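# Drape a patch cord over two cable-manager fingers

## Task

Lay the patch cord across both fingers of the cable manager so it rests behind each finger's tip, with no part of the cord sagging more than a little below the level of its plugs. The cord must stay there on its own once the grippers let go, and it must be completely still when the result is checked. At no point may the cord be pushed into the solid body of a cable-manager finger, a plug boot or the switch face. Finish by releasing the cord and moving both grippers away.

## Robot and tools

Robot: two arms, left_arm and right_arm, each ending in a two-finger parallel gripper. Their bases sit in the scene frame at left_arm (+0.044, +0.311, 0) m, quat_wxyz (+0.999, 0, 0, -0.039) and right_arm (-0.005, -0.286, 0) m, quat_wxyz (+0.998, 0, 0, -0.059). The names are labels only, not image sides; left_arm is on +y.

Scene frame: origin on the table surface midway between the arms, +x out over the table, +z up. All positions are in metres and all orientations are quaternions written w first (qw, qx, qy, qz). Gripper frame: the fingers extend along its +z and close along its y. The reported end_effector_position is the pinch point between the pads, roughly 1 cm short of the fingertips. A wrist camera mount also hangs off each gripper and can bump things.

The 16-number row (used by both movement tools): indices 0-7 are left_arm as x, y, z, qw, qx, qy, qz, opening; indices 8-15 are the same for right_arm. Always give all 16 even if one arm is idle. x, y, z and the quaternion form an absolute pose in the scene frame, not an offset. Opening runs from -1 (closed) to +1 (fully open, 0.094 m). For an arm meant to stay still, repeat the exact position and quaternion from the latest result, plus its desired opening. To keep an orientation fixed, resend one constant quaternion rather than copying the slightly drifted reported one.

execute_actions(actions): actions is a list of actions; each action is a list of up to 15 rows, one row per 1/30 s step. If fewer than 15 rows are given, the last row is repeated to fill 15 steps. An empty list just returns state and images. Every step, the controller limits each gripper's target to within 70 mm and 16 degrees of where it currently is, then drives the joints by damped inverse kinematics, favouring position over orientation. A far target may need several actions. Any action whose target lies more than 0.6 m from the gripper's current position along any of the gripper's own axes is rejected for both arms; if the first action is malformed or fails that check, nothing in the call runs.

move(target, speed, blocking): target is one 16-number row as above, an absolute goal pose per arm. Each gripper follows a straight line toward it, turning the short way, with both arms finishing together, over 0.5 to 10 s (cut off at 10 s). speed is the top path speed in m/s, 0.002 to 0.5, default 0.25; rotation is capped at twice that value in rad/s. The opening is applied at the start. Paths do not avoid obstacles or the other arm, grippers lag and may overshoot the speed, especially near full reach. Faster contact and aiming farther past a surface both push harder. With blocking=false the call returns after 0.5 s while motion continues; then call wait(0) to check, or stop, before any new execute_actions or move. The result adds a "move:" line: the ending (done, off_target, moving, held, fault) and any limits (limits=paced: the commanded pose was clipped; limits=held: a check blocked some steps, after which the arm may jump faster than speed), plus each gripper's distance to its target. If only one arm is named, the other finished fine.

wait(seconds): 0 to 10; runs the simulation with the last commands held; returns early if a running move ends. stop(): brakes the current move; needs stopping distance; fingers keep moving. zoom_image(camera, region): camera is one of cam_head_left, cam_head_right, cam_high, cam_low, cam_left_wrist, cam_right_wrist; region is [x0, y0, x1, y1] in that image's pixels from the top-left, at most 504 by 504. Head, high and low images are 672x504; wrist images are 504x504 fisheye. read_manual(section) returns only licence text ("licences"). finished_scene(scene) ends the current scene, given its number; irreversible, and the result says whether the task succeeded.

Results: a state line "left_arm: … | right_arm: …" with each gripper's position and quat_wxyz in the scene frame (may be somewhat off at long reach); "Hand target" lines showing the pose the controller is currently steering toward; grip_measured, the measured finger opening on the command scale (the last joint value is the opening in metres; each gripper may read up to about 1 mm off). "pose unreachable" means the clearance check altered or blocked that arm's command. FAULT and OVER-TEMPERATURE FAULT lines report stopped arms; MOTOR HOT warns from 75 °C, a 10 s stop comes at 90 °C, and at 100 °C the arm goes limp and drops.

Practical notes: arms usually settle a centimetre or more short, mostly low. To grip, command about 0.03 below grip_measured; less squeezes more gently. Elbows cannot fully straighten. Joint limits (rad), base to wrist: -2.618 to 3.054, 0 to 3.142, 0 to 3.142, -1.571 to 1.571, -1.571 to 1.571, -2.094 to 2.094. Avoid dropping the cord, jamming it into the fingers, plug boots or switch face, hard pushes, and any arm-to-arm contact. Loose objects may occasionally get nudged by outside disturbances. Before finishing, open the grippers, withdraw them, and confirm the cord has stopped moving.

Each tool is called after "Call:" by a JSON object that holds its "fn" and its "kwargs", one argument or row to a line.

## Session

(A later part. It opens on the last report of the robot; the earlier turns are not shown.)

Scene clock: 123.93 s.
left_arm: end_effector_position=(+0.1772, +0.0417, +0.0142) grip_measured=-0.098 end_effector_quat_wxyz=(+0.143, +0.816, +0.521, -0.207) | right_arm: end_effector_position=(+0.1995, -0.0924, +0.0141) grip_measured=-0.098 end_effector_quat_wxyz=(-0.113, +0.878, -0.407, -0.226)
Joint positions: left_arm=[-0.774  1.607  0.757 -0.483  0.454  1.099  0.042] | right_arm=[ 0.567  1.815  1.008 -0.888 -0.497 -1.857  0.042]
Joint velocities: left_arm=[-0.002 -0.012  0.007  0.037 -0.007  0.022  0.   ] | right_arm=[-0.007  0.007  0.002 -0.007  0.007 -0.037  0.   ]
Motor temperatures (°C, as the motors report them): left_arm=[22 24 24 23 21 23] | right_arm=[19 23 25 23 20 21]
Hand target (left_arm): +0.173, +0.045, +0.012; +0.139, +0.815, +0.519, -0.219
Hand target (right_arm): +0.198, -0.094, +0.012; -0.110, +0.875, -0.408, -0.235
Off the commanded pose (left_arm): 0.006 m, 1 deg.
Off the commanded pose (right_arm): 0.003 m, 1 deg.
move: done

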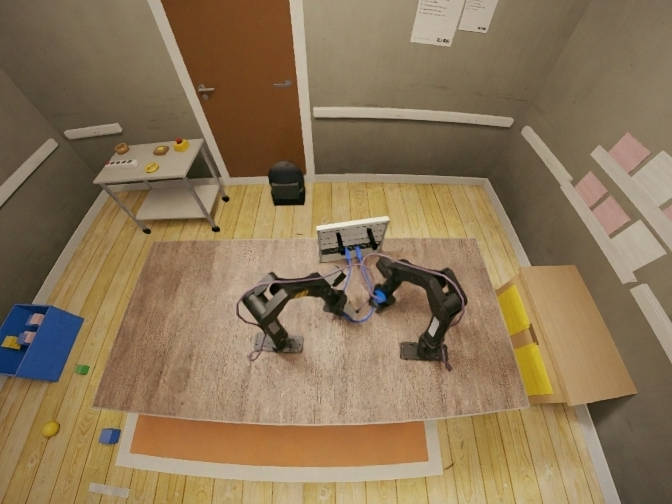

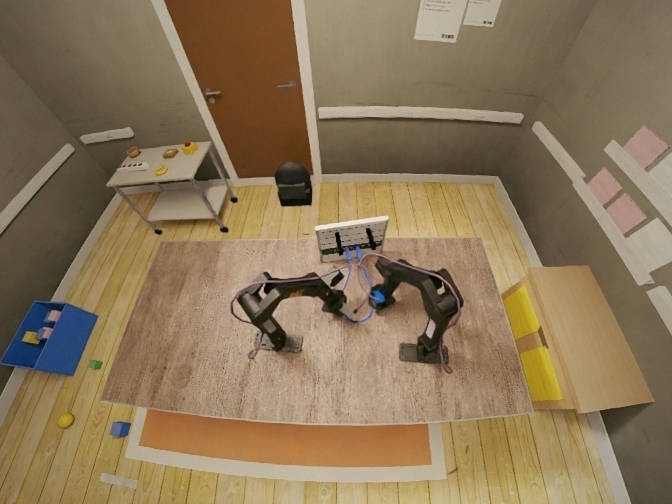

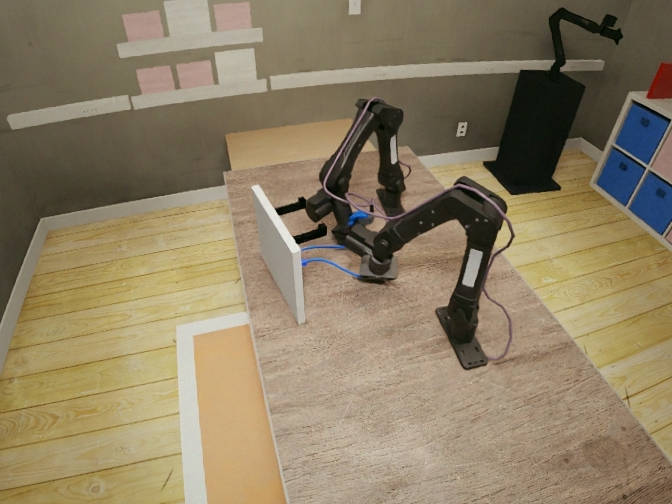

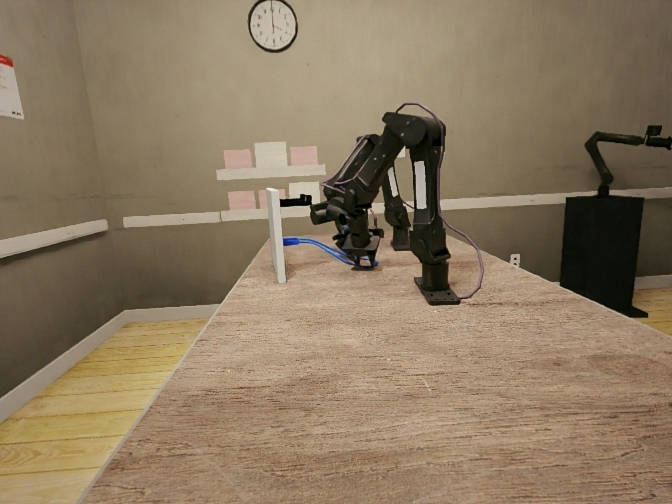

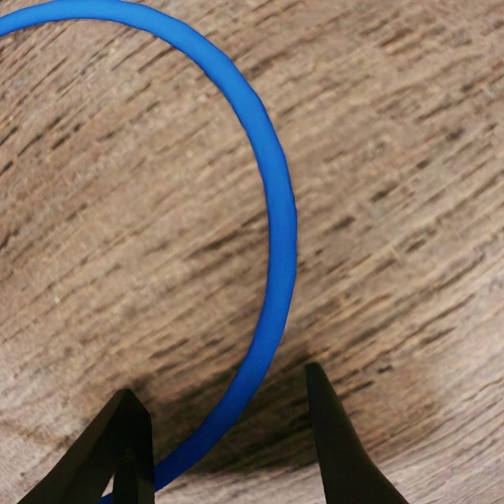

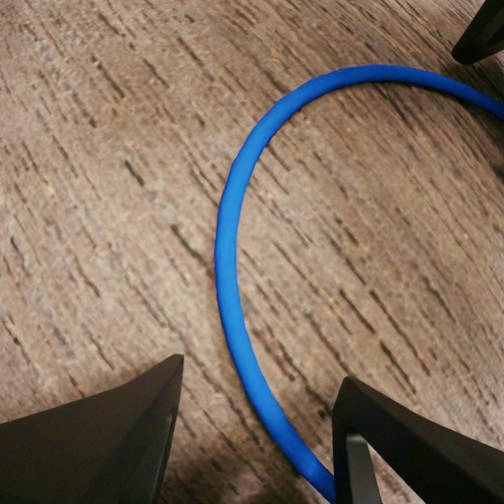

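Call:
{"fn": "move", "kwargs": {
  "target": [0.173,0.045,0.012,0.1391,0.8146,0.5190,-0.2183,-0.9, 0.198,-0.094,0.012,0.1094,-0.8754,0.4082,0.2346,-0.9],
  "speed": 0.04
}}

Scene clock: 128.27 s.
left_arm: end_effector_position=(+0.1772, +0.0416, +0.0143) grip_measured=-0.896 end_effector_quat_wxyz=(+0.143, +0.817, +0.519, -0.207) | right_arm: end_effector_position=(+0.2000, -0.0924, +0.0139) grip_measured=-0.893 end_effector_quat_wxyz=(-0.114, +0.879, -0.405, -0.225)
Joint positions: left_arm=[-0.774  1.607  0.757 -0.482  0.454  1.102  0.005] | right_arm=[ 0.567  1.815  1.008 -0.886 -0.496 -1.86   0.005]
Joint velocities: left_arm=[ 0.002 -0.002 -0.012  0.022 -0.007 -0.007 -0.001] | right_arm=[-0.002 -0.012  0.007 -0.066 -0.066  0.007 -0.002]
Motor temperatures (°C, as the motors report them): left_arm=[22 24 24 23 21 23] | right_arm=[19 23 24 23 20 21]
Hand target (left_arm): +0.173, +0.045, +0.012; +0.139, +0.815, +0.519, -0.218
Hand target (right_arm): +0.198, -0.094, +0.012; -0.110, +0.875, -0.408, -0.235
Off the commanded pose (left_arm): 0.006 m, 1 deg.
Off the commanded pose (right_arm): 0.003 m, 1 deg.
move: done

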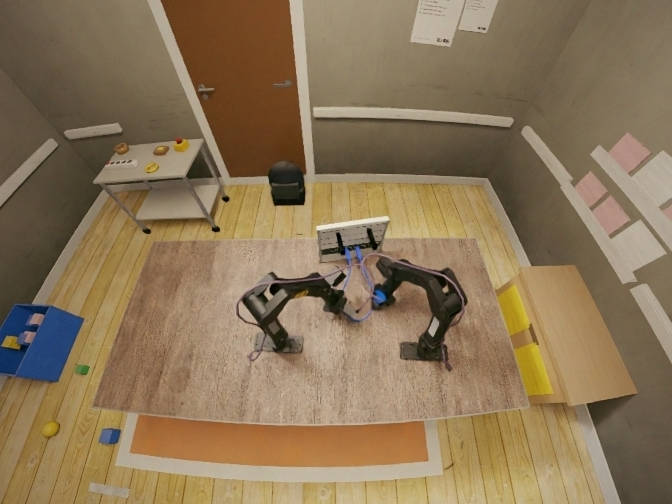

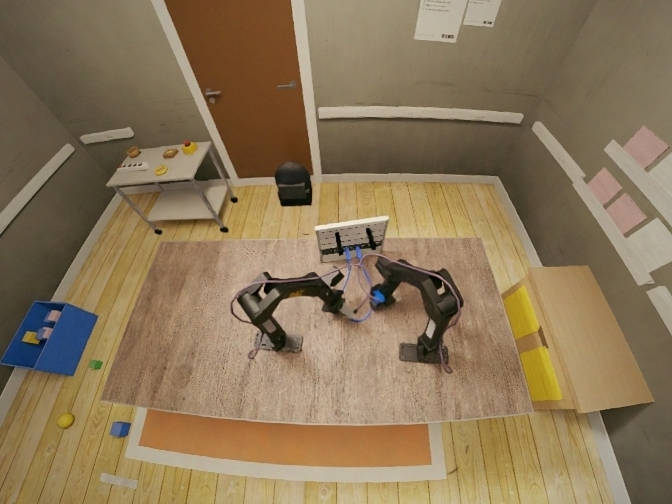

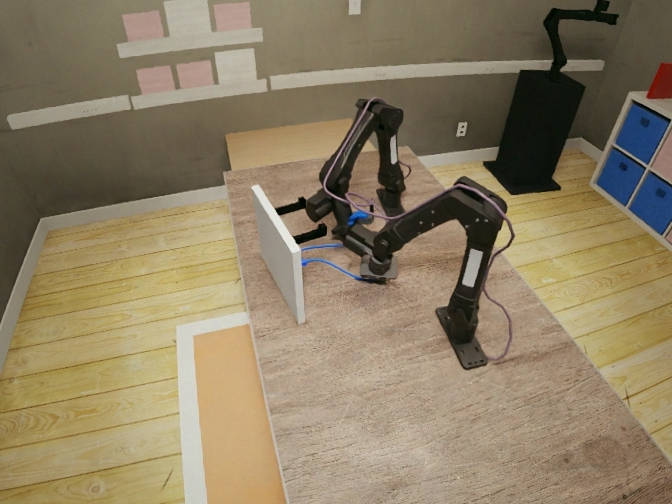

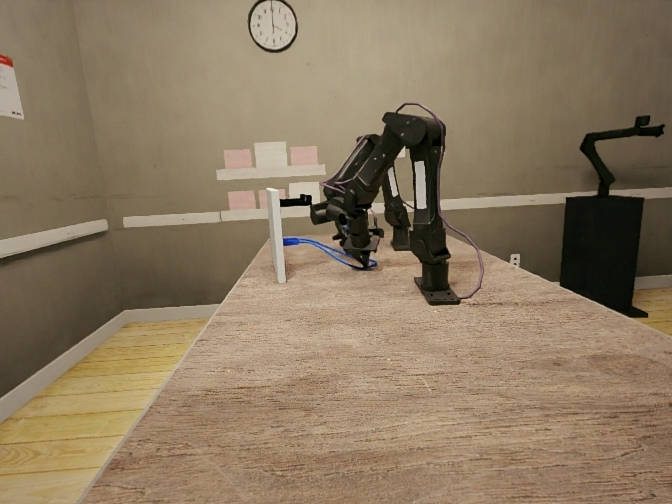

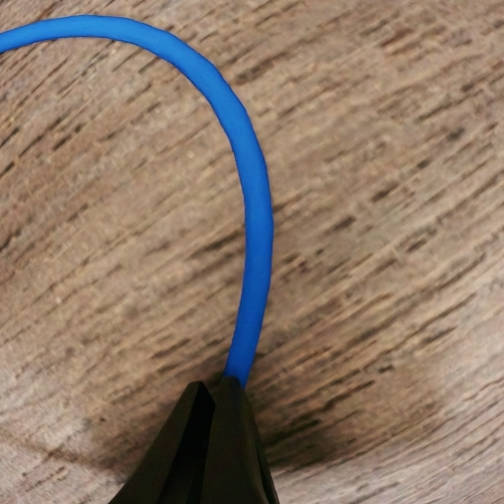

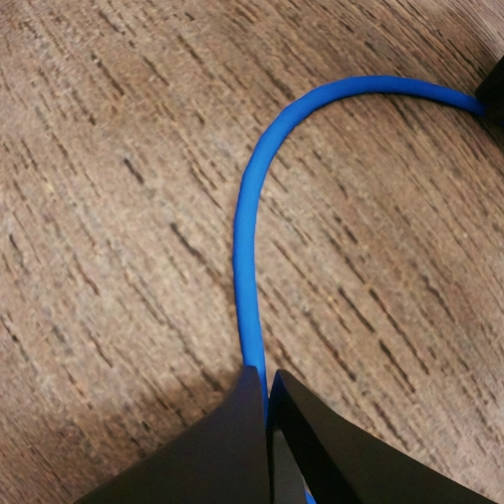

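Call:
{"fn": "execute_actions", "kwargs": {
  "actions": [
    [[0.173,0.045,0.012,0.1391,0.8146,0.5190,-0.2183,-0.93, 0.198,-0.094,0.012,0.1094,-0.8754,0.4082,0.2346,-0.93]]
  ]
}}

Call:
{"fn": "move", "kwargs": {
  "target": [0.19,0.052,0.12,0.1748,0.7122,0.6526,-0.1908,-0.93, 0.212,-0.098,0.12,0.1484,-0.7912,0.5540,0.2120,-0.93],
  "speed": 0.1
}}

Scene clock: 134.40 s.
left_arm: end_effector_position=(+0.1773, +0.0414, +0.0146) grip_measured=-0.924 end_effector_quat_wxyz=(+0.144, +0.816, +0.519, -0.209) | right_arm: end_effector_position=(+0.2000, -0.0924, +0.0139) grip_measured=-0.918 end_effector_quat_wxyz=(-0.114, +0.879, -0.405, -0.225)
Joint positions: left_arm=[-0.772  1.607  0.757 -0.481  0.458  1.102  0.004] | right_arm=[ 0.567  1.815  1.008 -0.886 -0.496 -1.861  0.004]
Joint velocities: left_arm=[ 0.007 -0.012  0.002 -0.007 -0.022  0.022 -0.   ] | right_arm=[-0.002  0.002 -0.007 -0.066 -0.051  0.007 -0.   ]
Motor temperatures (°C, as the motors report them): left_arm=[22 24 24 22 21 23] | right_arm=[19 23 24 23 20 21]
Hand target (left_arm): +0.173, +0.045, +0.012; +0.139, +0.814, +0.519, -0.218
Hand target (right_arm): +0.198, -0.094, +0.012; -0.110, +0.875, -0.408, -0.235
Off the commanded pose (left_arm): 0.006 m, 1 deg.
Off the commanded pose (right_arm): 0.003 m, 1 deg.

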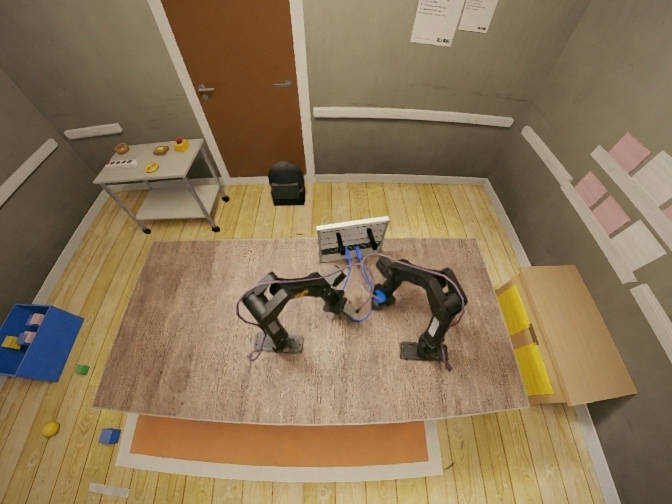

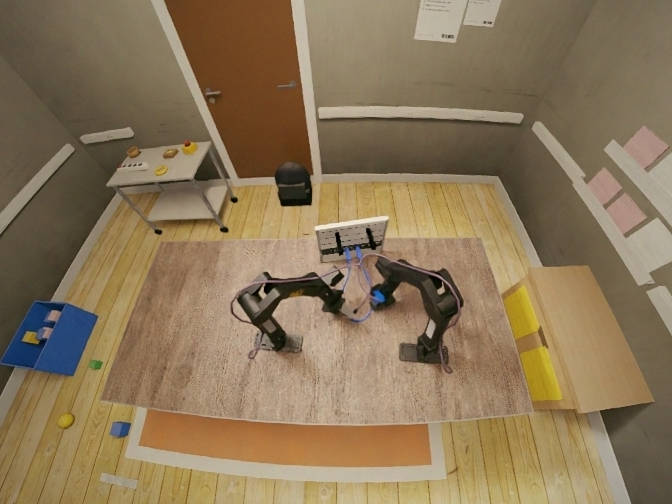

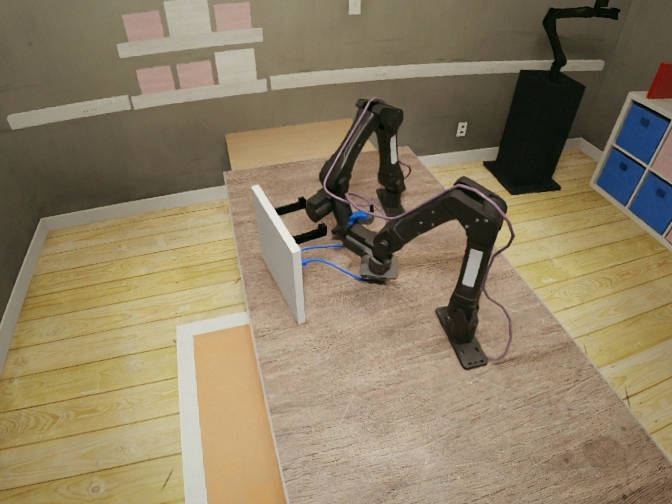

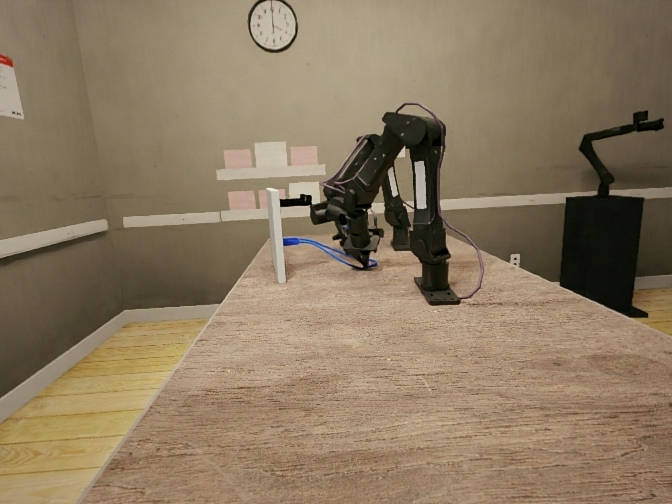

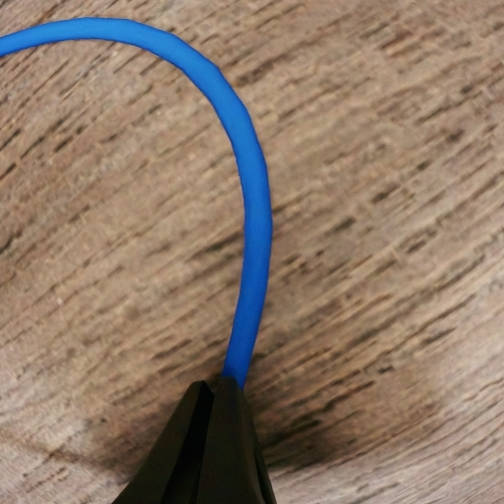

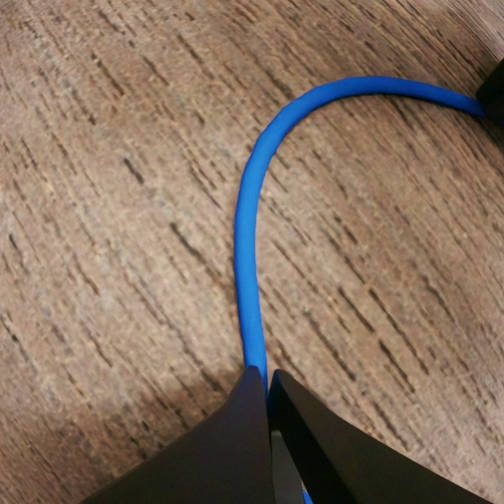

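Scene clock: 136.70 s.
left_arm: end_effector_position=(+0.1872, +0.0525, +0.1076) grip_measured=-0.928 end_effector_quat_wxyz=(+0.164, +0.719, +0.649, -0.188) | right_arm: end_effector_position=(+0.2088, -0.0999, +0.1059) grip_measured=-0.919 end_effector_quat_wxyz=(-0.128, +0.795, -0.552, -0.214)
Joint positions: left_arm=[-0.772  1.339  0.915 -0.794  0.368  0.756  0.003] | right_arm=[ 0.524  1.59   1.149 -1.139 -0.504 -1.525  0.004]
Joint velocities: left_arm=[ 0.002 -0.002 -0.002  0.022  0.037 -0.095 -0.001] | right_arm=[ 0.012  0.012 -0.017  0.007  0.007  0.037  0.   ]
Motor temperatures (°C, as the motors report them): left_arm=[22 24 24 22 21 23] | right_arm=[19 24 25 23 20 21]
Hand target (left_arm): +0.190, +0.052, +0.119; +0.175, +0.712, +0.653, -0.190
Hand target (right_arm): +0.212, -0.098, +0.120; -0.148, +0.791, -0.555, -0.211
Off the commanded pose (left_arm): 0.013 m, 2 deg.
Off the commanded pose (right_arm): 0.015 m, 2 deg.
move: off_target (left_arm, right_arm)

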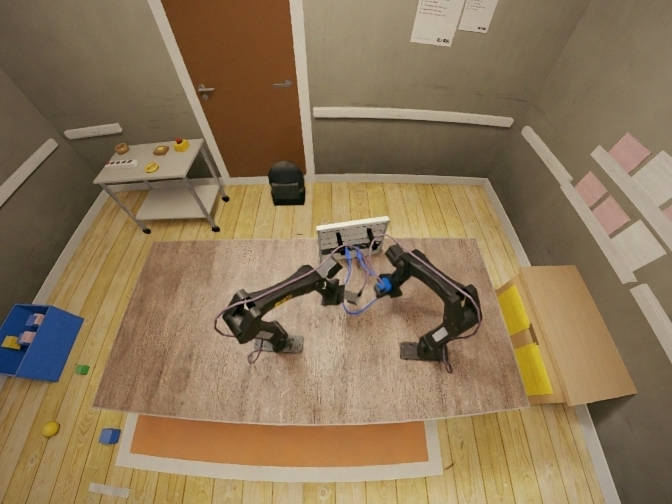

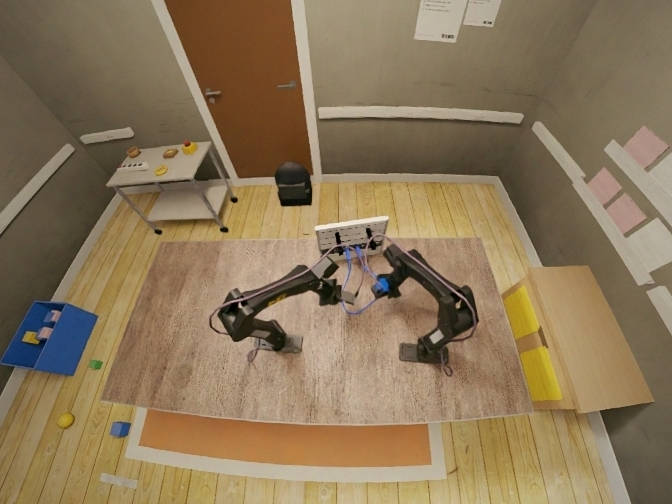

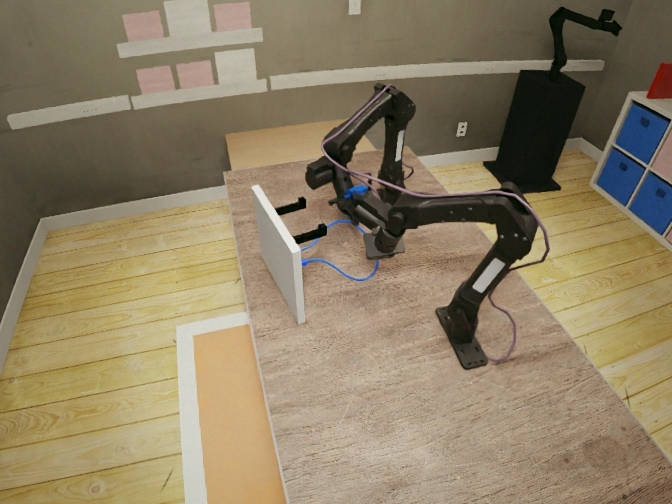

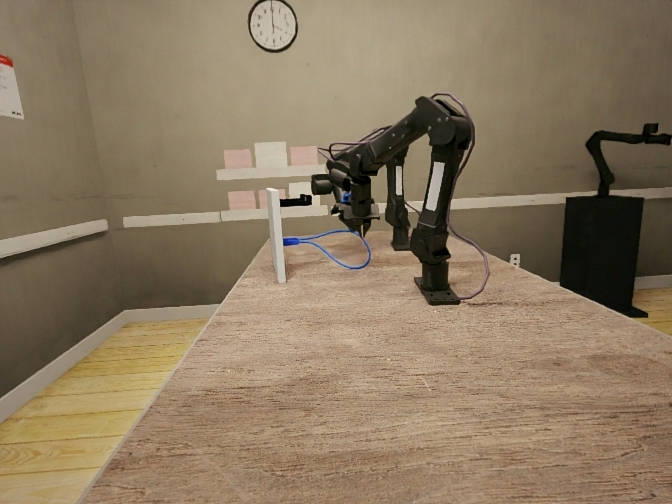

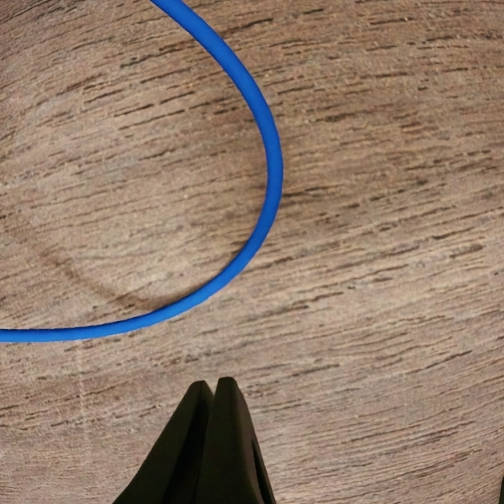

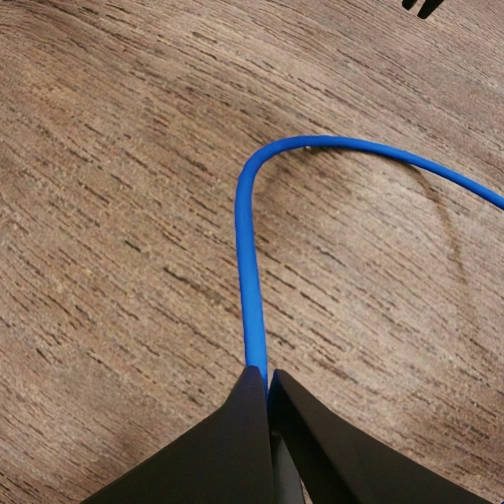

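Call:
{"fn": "move", "kwargs": {
  "target": [0.20,0.04,0.12,0.0990,0.8924,0.3697,-0.2391,0.0, 0.225,-0.095,0.16,0.1484,-0.7912,0.5540,0.2120,-0.94],
  "speed": 0.15
}}

Scene clock: 146.83 s.
left_arm: end_effector_position=(+0.1984, +0.0418, +0.1147) grip_measured=-0.002 end_effector_quat_wxyz=(+0.096, +0.895, +0.370, -0.229) | right_arm: end_effector_position=(+0.2218, -0.0968, +0.1550) grip_measured=-0.926 end_effector_quat_wxyz=(-0.143, +0.795, -0.553, -0.205)
Joint positions: left_arm=[-0.696  1.689  1.29  -1.177  0.503  1.586  0.047] | right_arm=[ 0.516  1.59   1.344 -1.302 -0.504 -1.524  0.003]
Joint velocities: left_arm=[-0.002 -0.002  0.012 -0.066  0.007 -0.051 -0.001] | right_arm=[ 0.002 -0.002  0.007 -0.022  0.007  0.037 -0.001]
Motor temperatures (°C, as the motors report them): left_arm=[22 24 25 22 21 23] | right_arm=[19 24 26 22 20 21]
Hand target (left_arm): +0.199, +0.040, +0.121; +0.100, +0.893, +0.368, -0.240
Hand target (right_arm): +0.225, -0.095, +0.160; -0.148, +0.791, -0.554, -0.212
Off the commanded pose (left_arm): 0.006 m, 1 deg.
Off the commanded pose (right_arm): 0.006 m, 1 deg.
move: done

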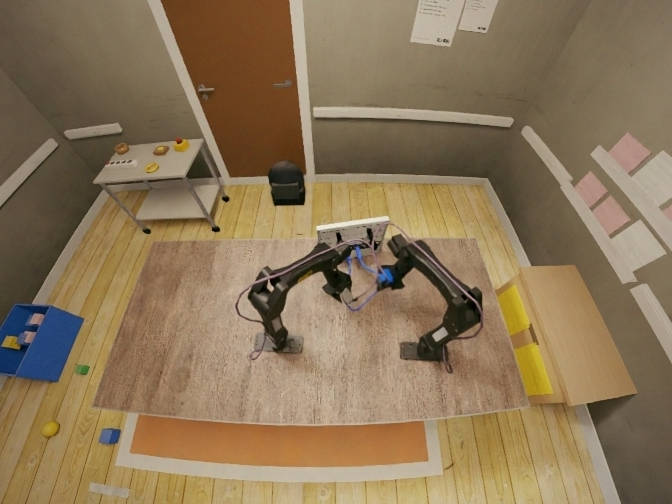

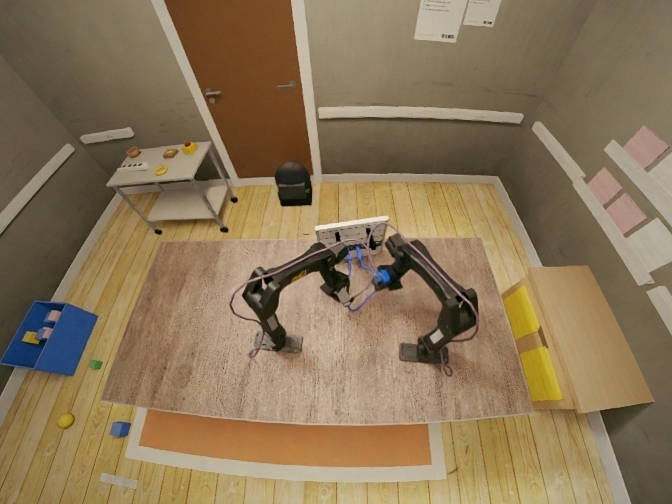

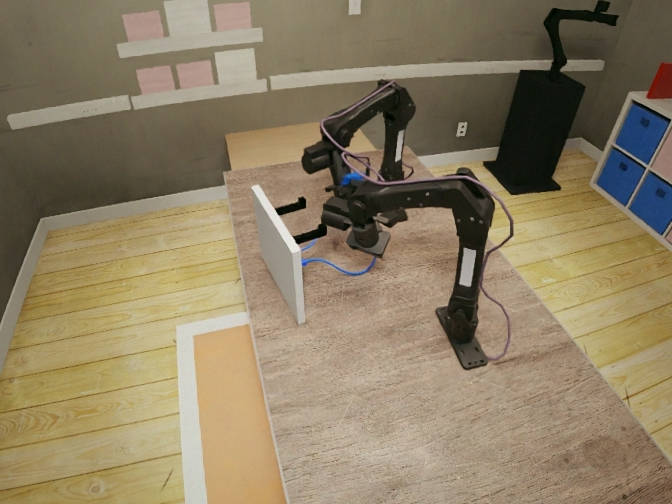

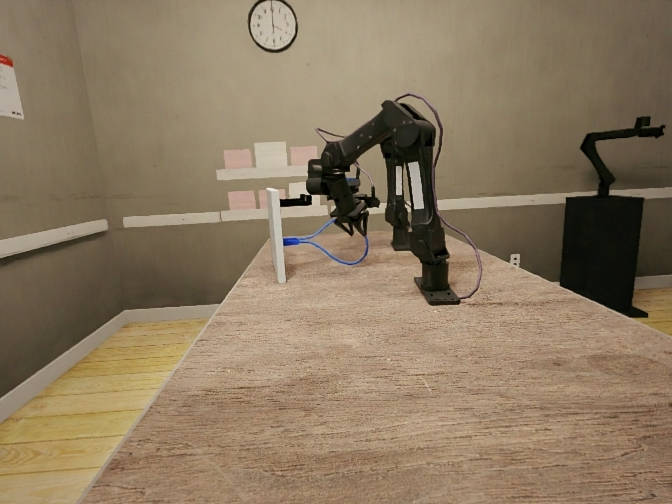

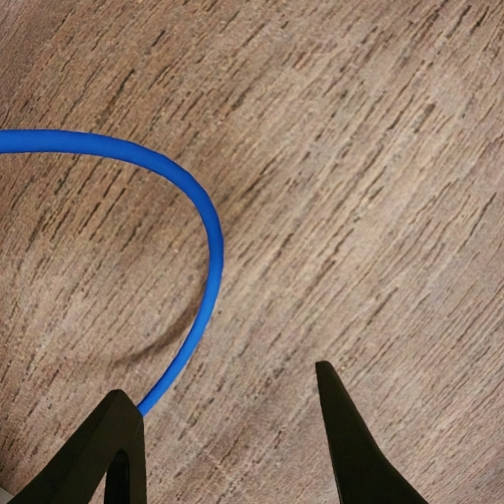

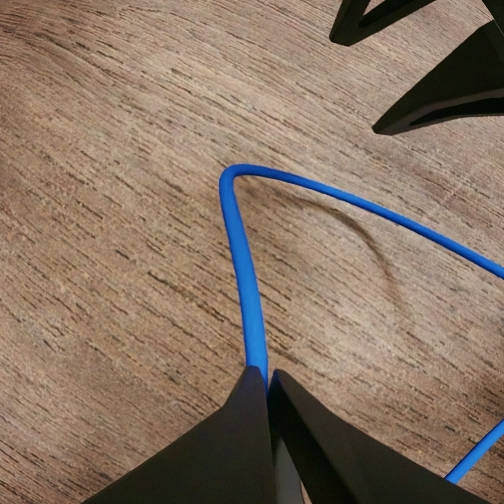

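Call:
{"fn": "move", "kwargs": {
  "target": [0.175,0.04,0.06,0.0603,0.8794,0.4577,-0.1158,0.0, 0.20,-0.092,0.045,0.1484,-0.7912,0.5540,0.2120,-0.94],
  "speed": 0.15
}}

Scene clock: 168.63 s.
left_arm: end_effector_position=(+0.1790, +0.0413, +0.0580) grip_measured=-0.002 end_effector_quat_wxyz=(+0.053, +0.881, +0.457, -0.113) | right_arm: end_effector_position=(+0.2057, -0.0950, +0.0509) grip_measured=-0.926 end_effector_quat_wxyz=(-0.156, +0.795, -0.552, -0.196)
Joint positions: left_arm=[-0.892  1.652  1.084 -0.925  0.238  1.205  0.047] | right_arm=[ 0.546  1.59   0.917 -0.822 -0.502 -1.48   0.003]
Joint velocities: left_arm=[-0.012 -0.017 -0.007  0.007 -0.066 -0.081  0.   ] | right_arm=[ 0.017 -0.007  0.017  0.007 -0.081 -0.007  0.   ]
Motor temperatures (°C, as the motors report them): left_arm=[22 25 26 22 21 23] | right_arm=[19 24 26 22 20 21]
Hand target (left_arm): +0.176, +0.041, +0.060; +0.060, +0.880, +0.458, -0.115
Hand target (right_arm): +0.200, -0.092, +0.045; -0.149, +0.791, -0.554, -0.211
Off the commanded pose (left_arm): 0.005 m, 1 deg.
Off the commanded pose (right_arm): 0.009 m, 2 deg.
move: done

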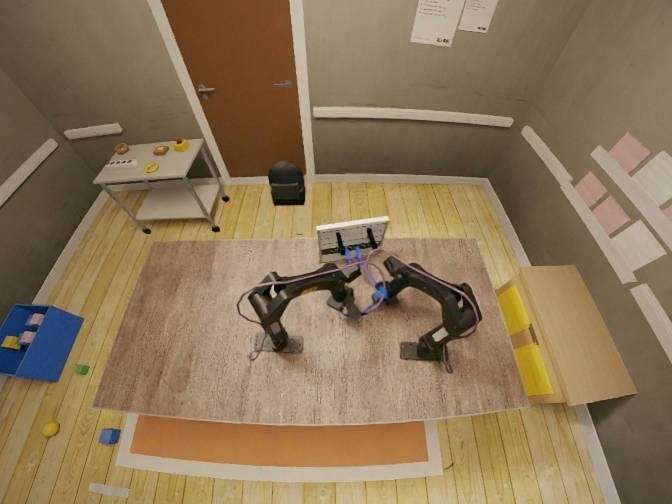

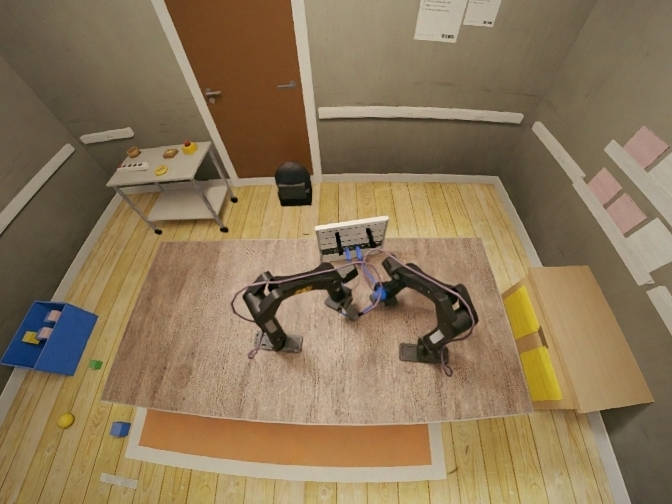

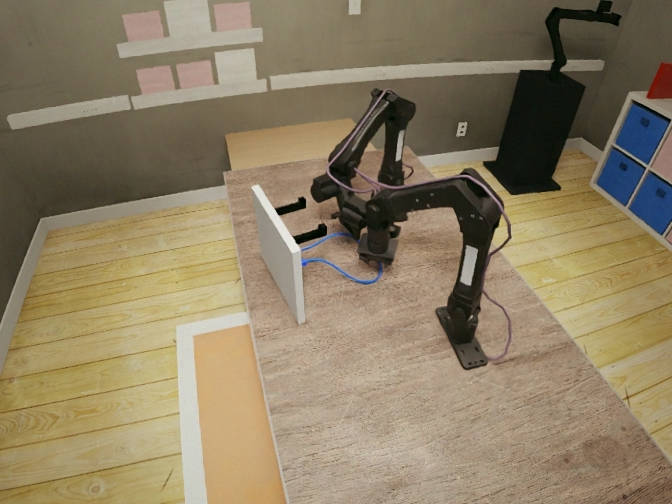

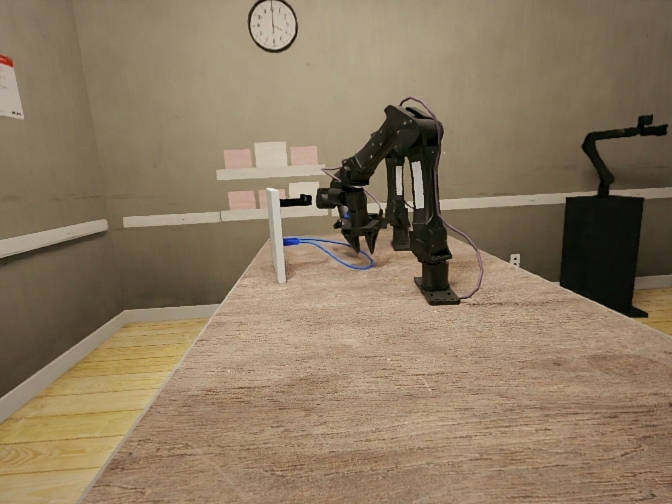

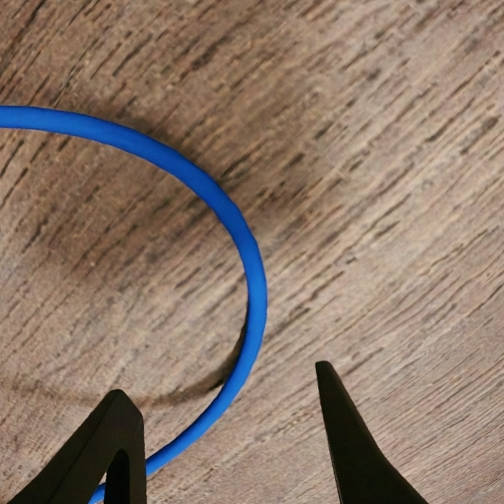

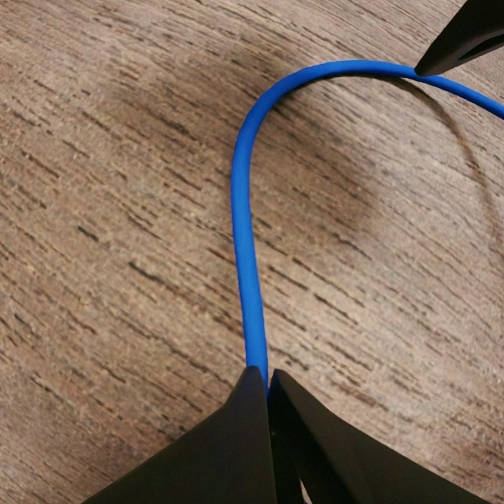

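Call:
{"fn": "move", "kwargs": {
  "target": [0.174,0.052,0.006,0.0603,0.8794,0.4577,-0.1158,0.0, 0.20,-0.092,0.045,0.1484,-0.7912,0.5540,0.2120,-0.94],
  "speed": 0.05
}}

Scene clock: 178.13 s.
left_arm: end_effector_position=(+0.1748, +0.0485, +0.0114) grip_measured=-0.002 end_effector_quat_wxyz=(+0.065, +0.880, +0.457, -0.110) | right_arm: end_effector_position=(+0.2059, -0.0949, +0.0509) grip_measured=-0.926 end_effector_quat_wxyz=(-0.157, +0.795, -0.553, -0.196)
Joint positions: left_arm=[-0.892  1.678  0.908 -0.698  0.235  1.203  0.047] | right_arm=[ 0.546  1.59   0.917 -0.821 -0.502 -1.479  0.003]
Joint velocities: left_arm=[-0.007  0.007  0.007 -0.007  0.007 -0.007  0.001] | right_arm=[-0.007 -0.007 -0.012  0.007  0.037 -0.051 -0.   ]
Motor temperatures (°C, as the motors report them): left_arm=[22 26 25 22 21 23] | right_arm=[19 23 26 22 20 21]
Hand target (left_arm): +0.174, +0.052, +0.006; +0.060, +0.879, +0.458, -0.116
Hand target (right_arm): +0.200, -0.092, +0.045; -0.148, +0.791, -0.554, -0.212
Off the commanded pose (left_arm): 0.007 m, 1 deg.
Off the commanded pose (right_arm): 0.009 m, 2 deg.
move: done

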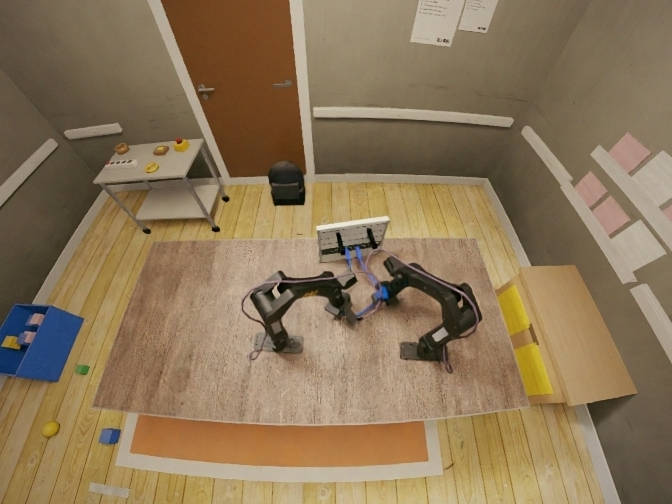

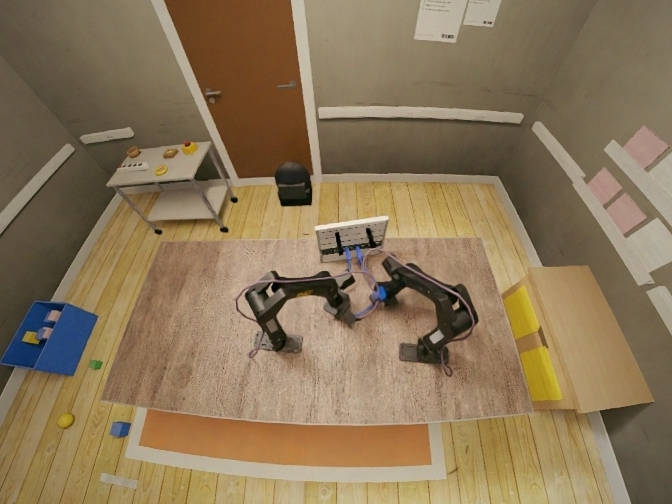

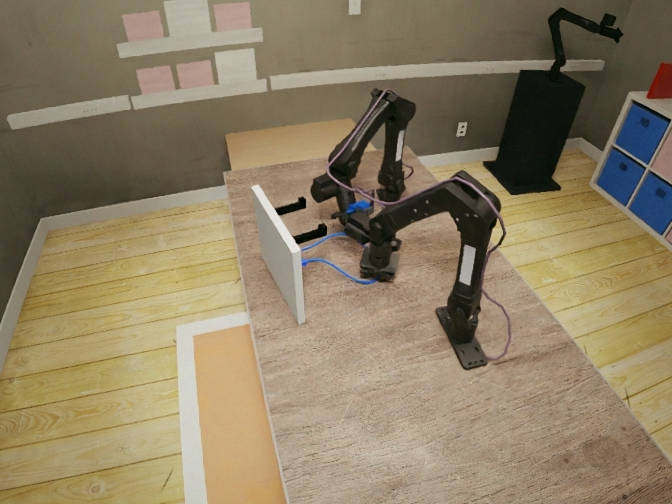

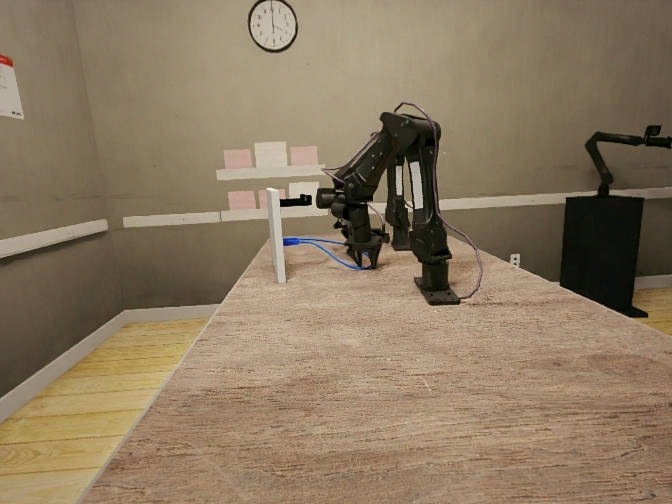

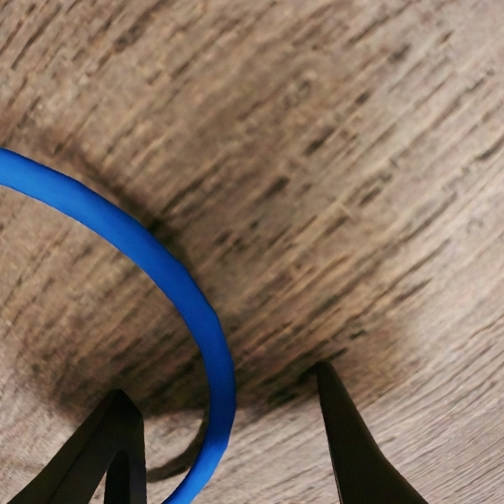

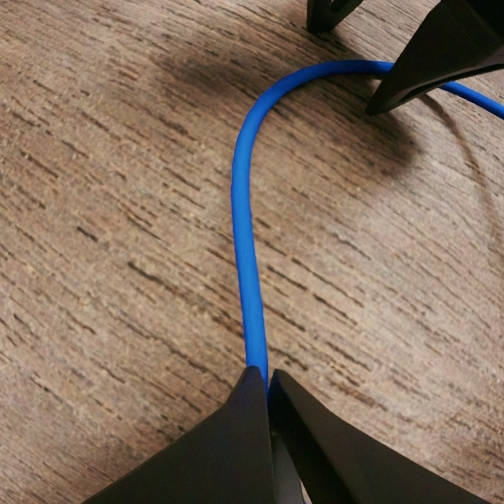

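Well aligned. Go a touch lower and close.

Call:
{"fn": "execute_actions", "kwargs": {
  "actions": [
    [[0.174,0.052,0.002,0.0603,0.8794,0.4577,-0.1158,0.0, 0.20,-0.092,0.045,0.1484,-0.7912,0.5540,0.2120,-0.94]],
    [[0.174,0.052,0.002,0.0603,0.8794,0.4577,-0.1158,-0.94, 0.20,-0.092,0.045,0.1484,-0.7912,0.5540,0.2120,-0.94]],
    [[0.174,0.052,0.002,0.0603,0.8794,0.4577,-0.1158,-0.94, 0.20,-0.092,0.045,0.1484,-0.7912,0.5540,0.2120,-0.94]]
  ]
}}

Scene clock: 183.13 s.
left_arm: end_effector_position=(+0.1766, +0.0458, +0.0114) grip_measured=-0.919 end_effector_quat_wxyz=(+0.071, +0.880, +0.456, -0.110) | right_arm: end_effector_position=(+0.2059, -0.0948, +0.0510) grip_measured=-0.926 end_effector_quat_wxyz=(-0.157, +0.795, -0.553, -0.196)
Joint positions: left_arm=[-0.891  1.68   0.908 -0.684  0.237  1.203  0.004] | right_arm=[ 0.546  1.59   0.917 -0.821 -0.502 -1.479  0.003]
Joint velocities: left_arm=[ 0.002  0.017 -0.012 -0.051 -0.022  0.007 -0.   ] | right_arm=[ 0.002 -0.012 -0.007 -0.051  0.037 -0.007 -0.   ]
Motor temperatures (°C, as the motors report them): left_arm=[22 25 25 22 21 23] | right_arm=[19 23 25 22 20 21]
Hand target (left_arm): +0.174, +0.052, +0.002; +0.060, +0.879, +0.458, -0.116
Hand target (right_arm): +0.200, -0.092, +0.045; -0.148, +0.791, -0.554, -0.212
Off the commanded pose (left_arm): 0.012 m, 1 deg.
Off the commanded pose (right_arm): 0.009 m, 2 deg.

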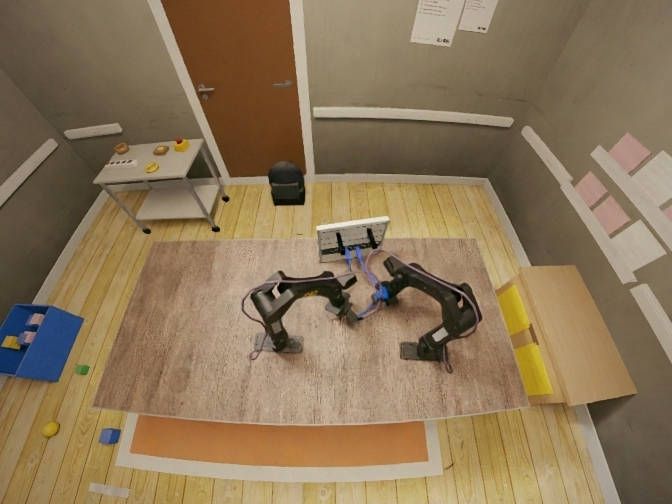

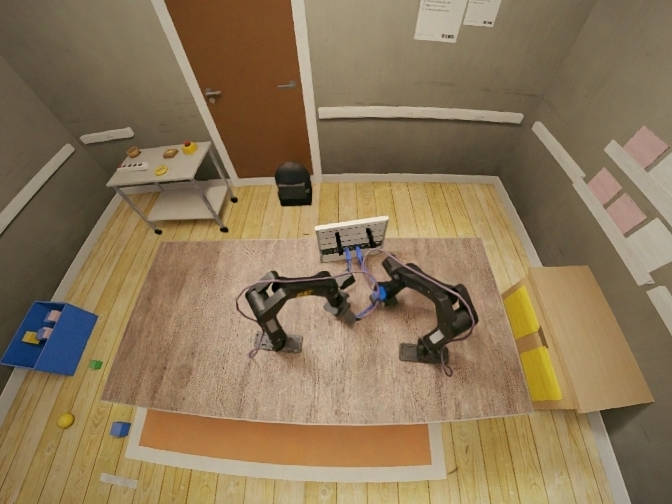

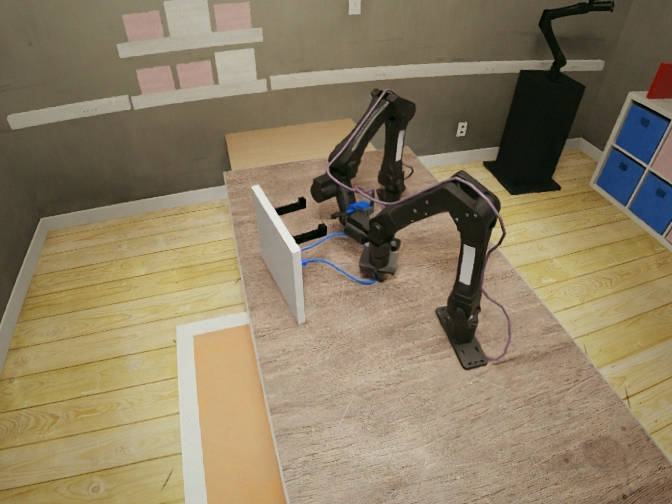

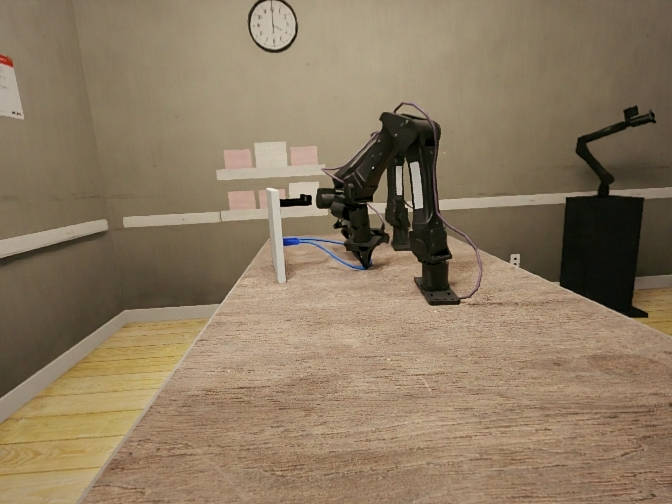

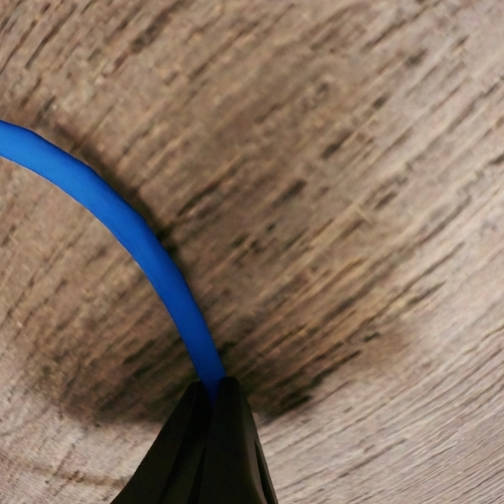

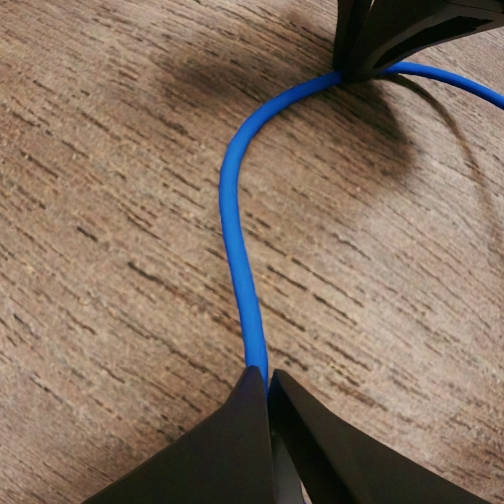

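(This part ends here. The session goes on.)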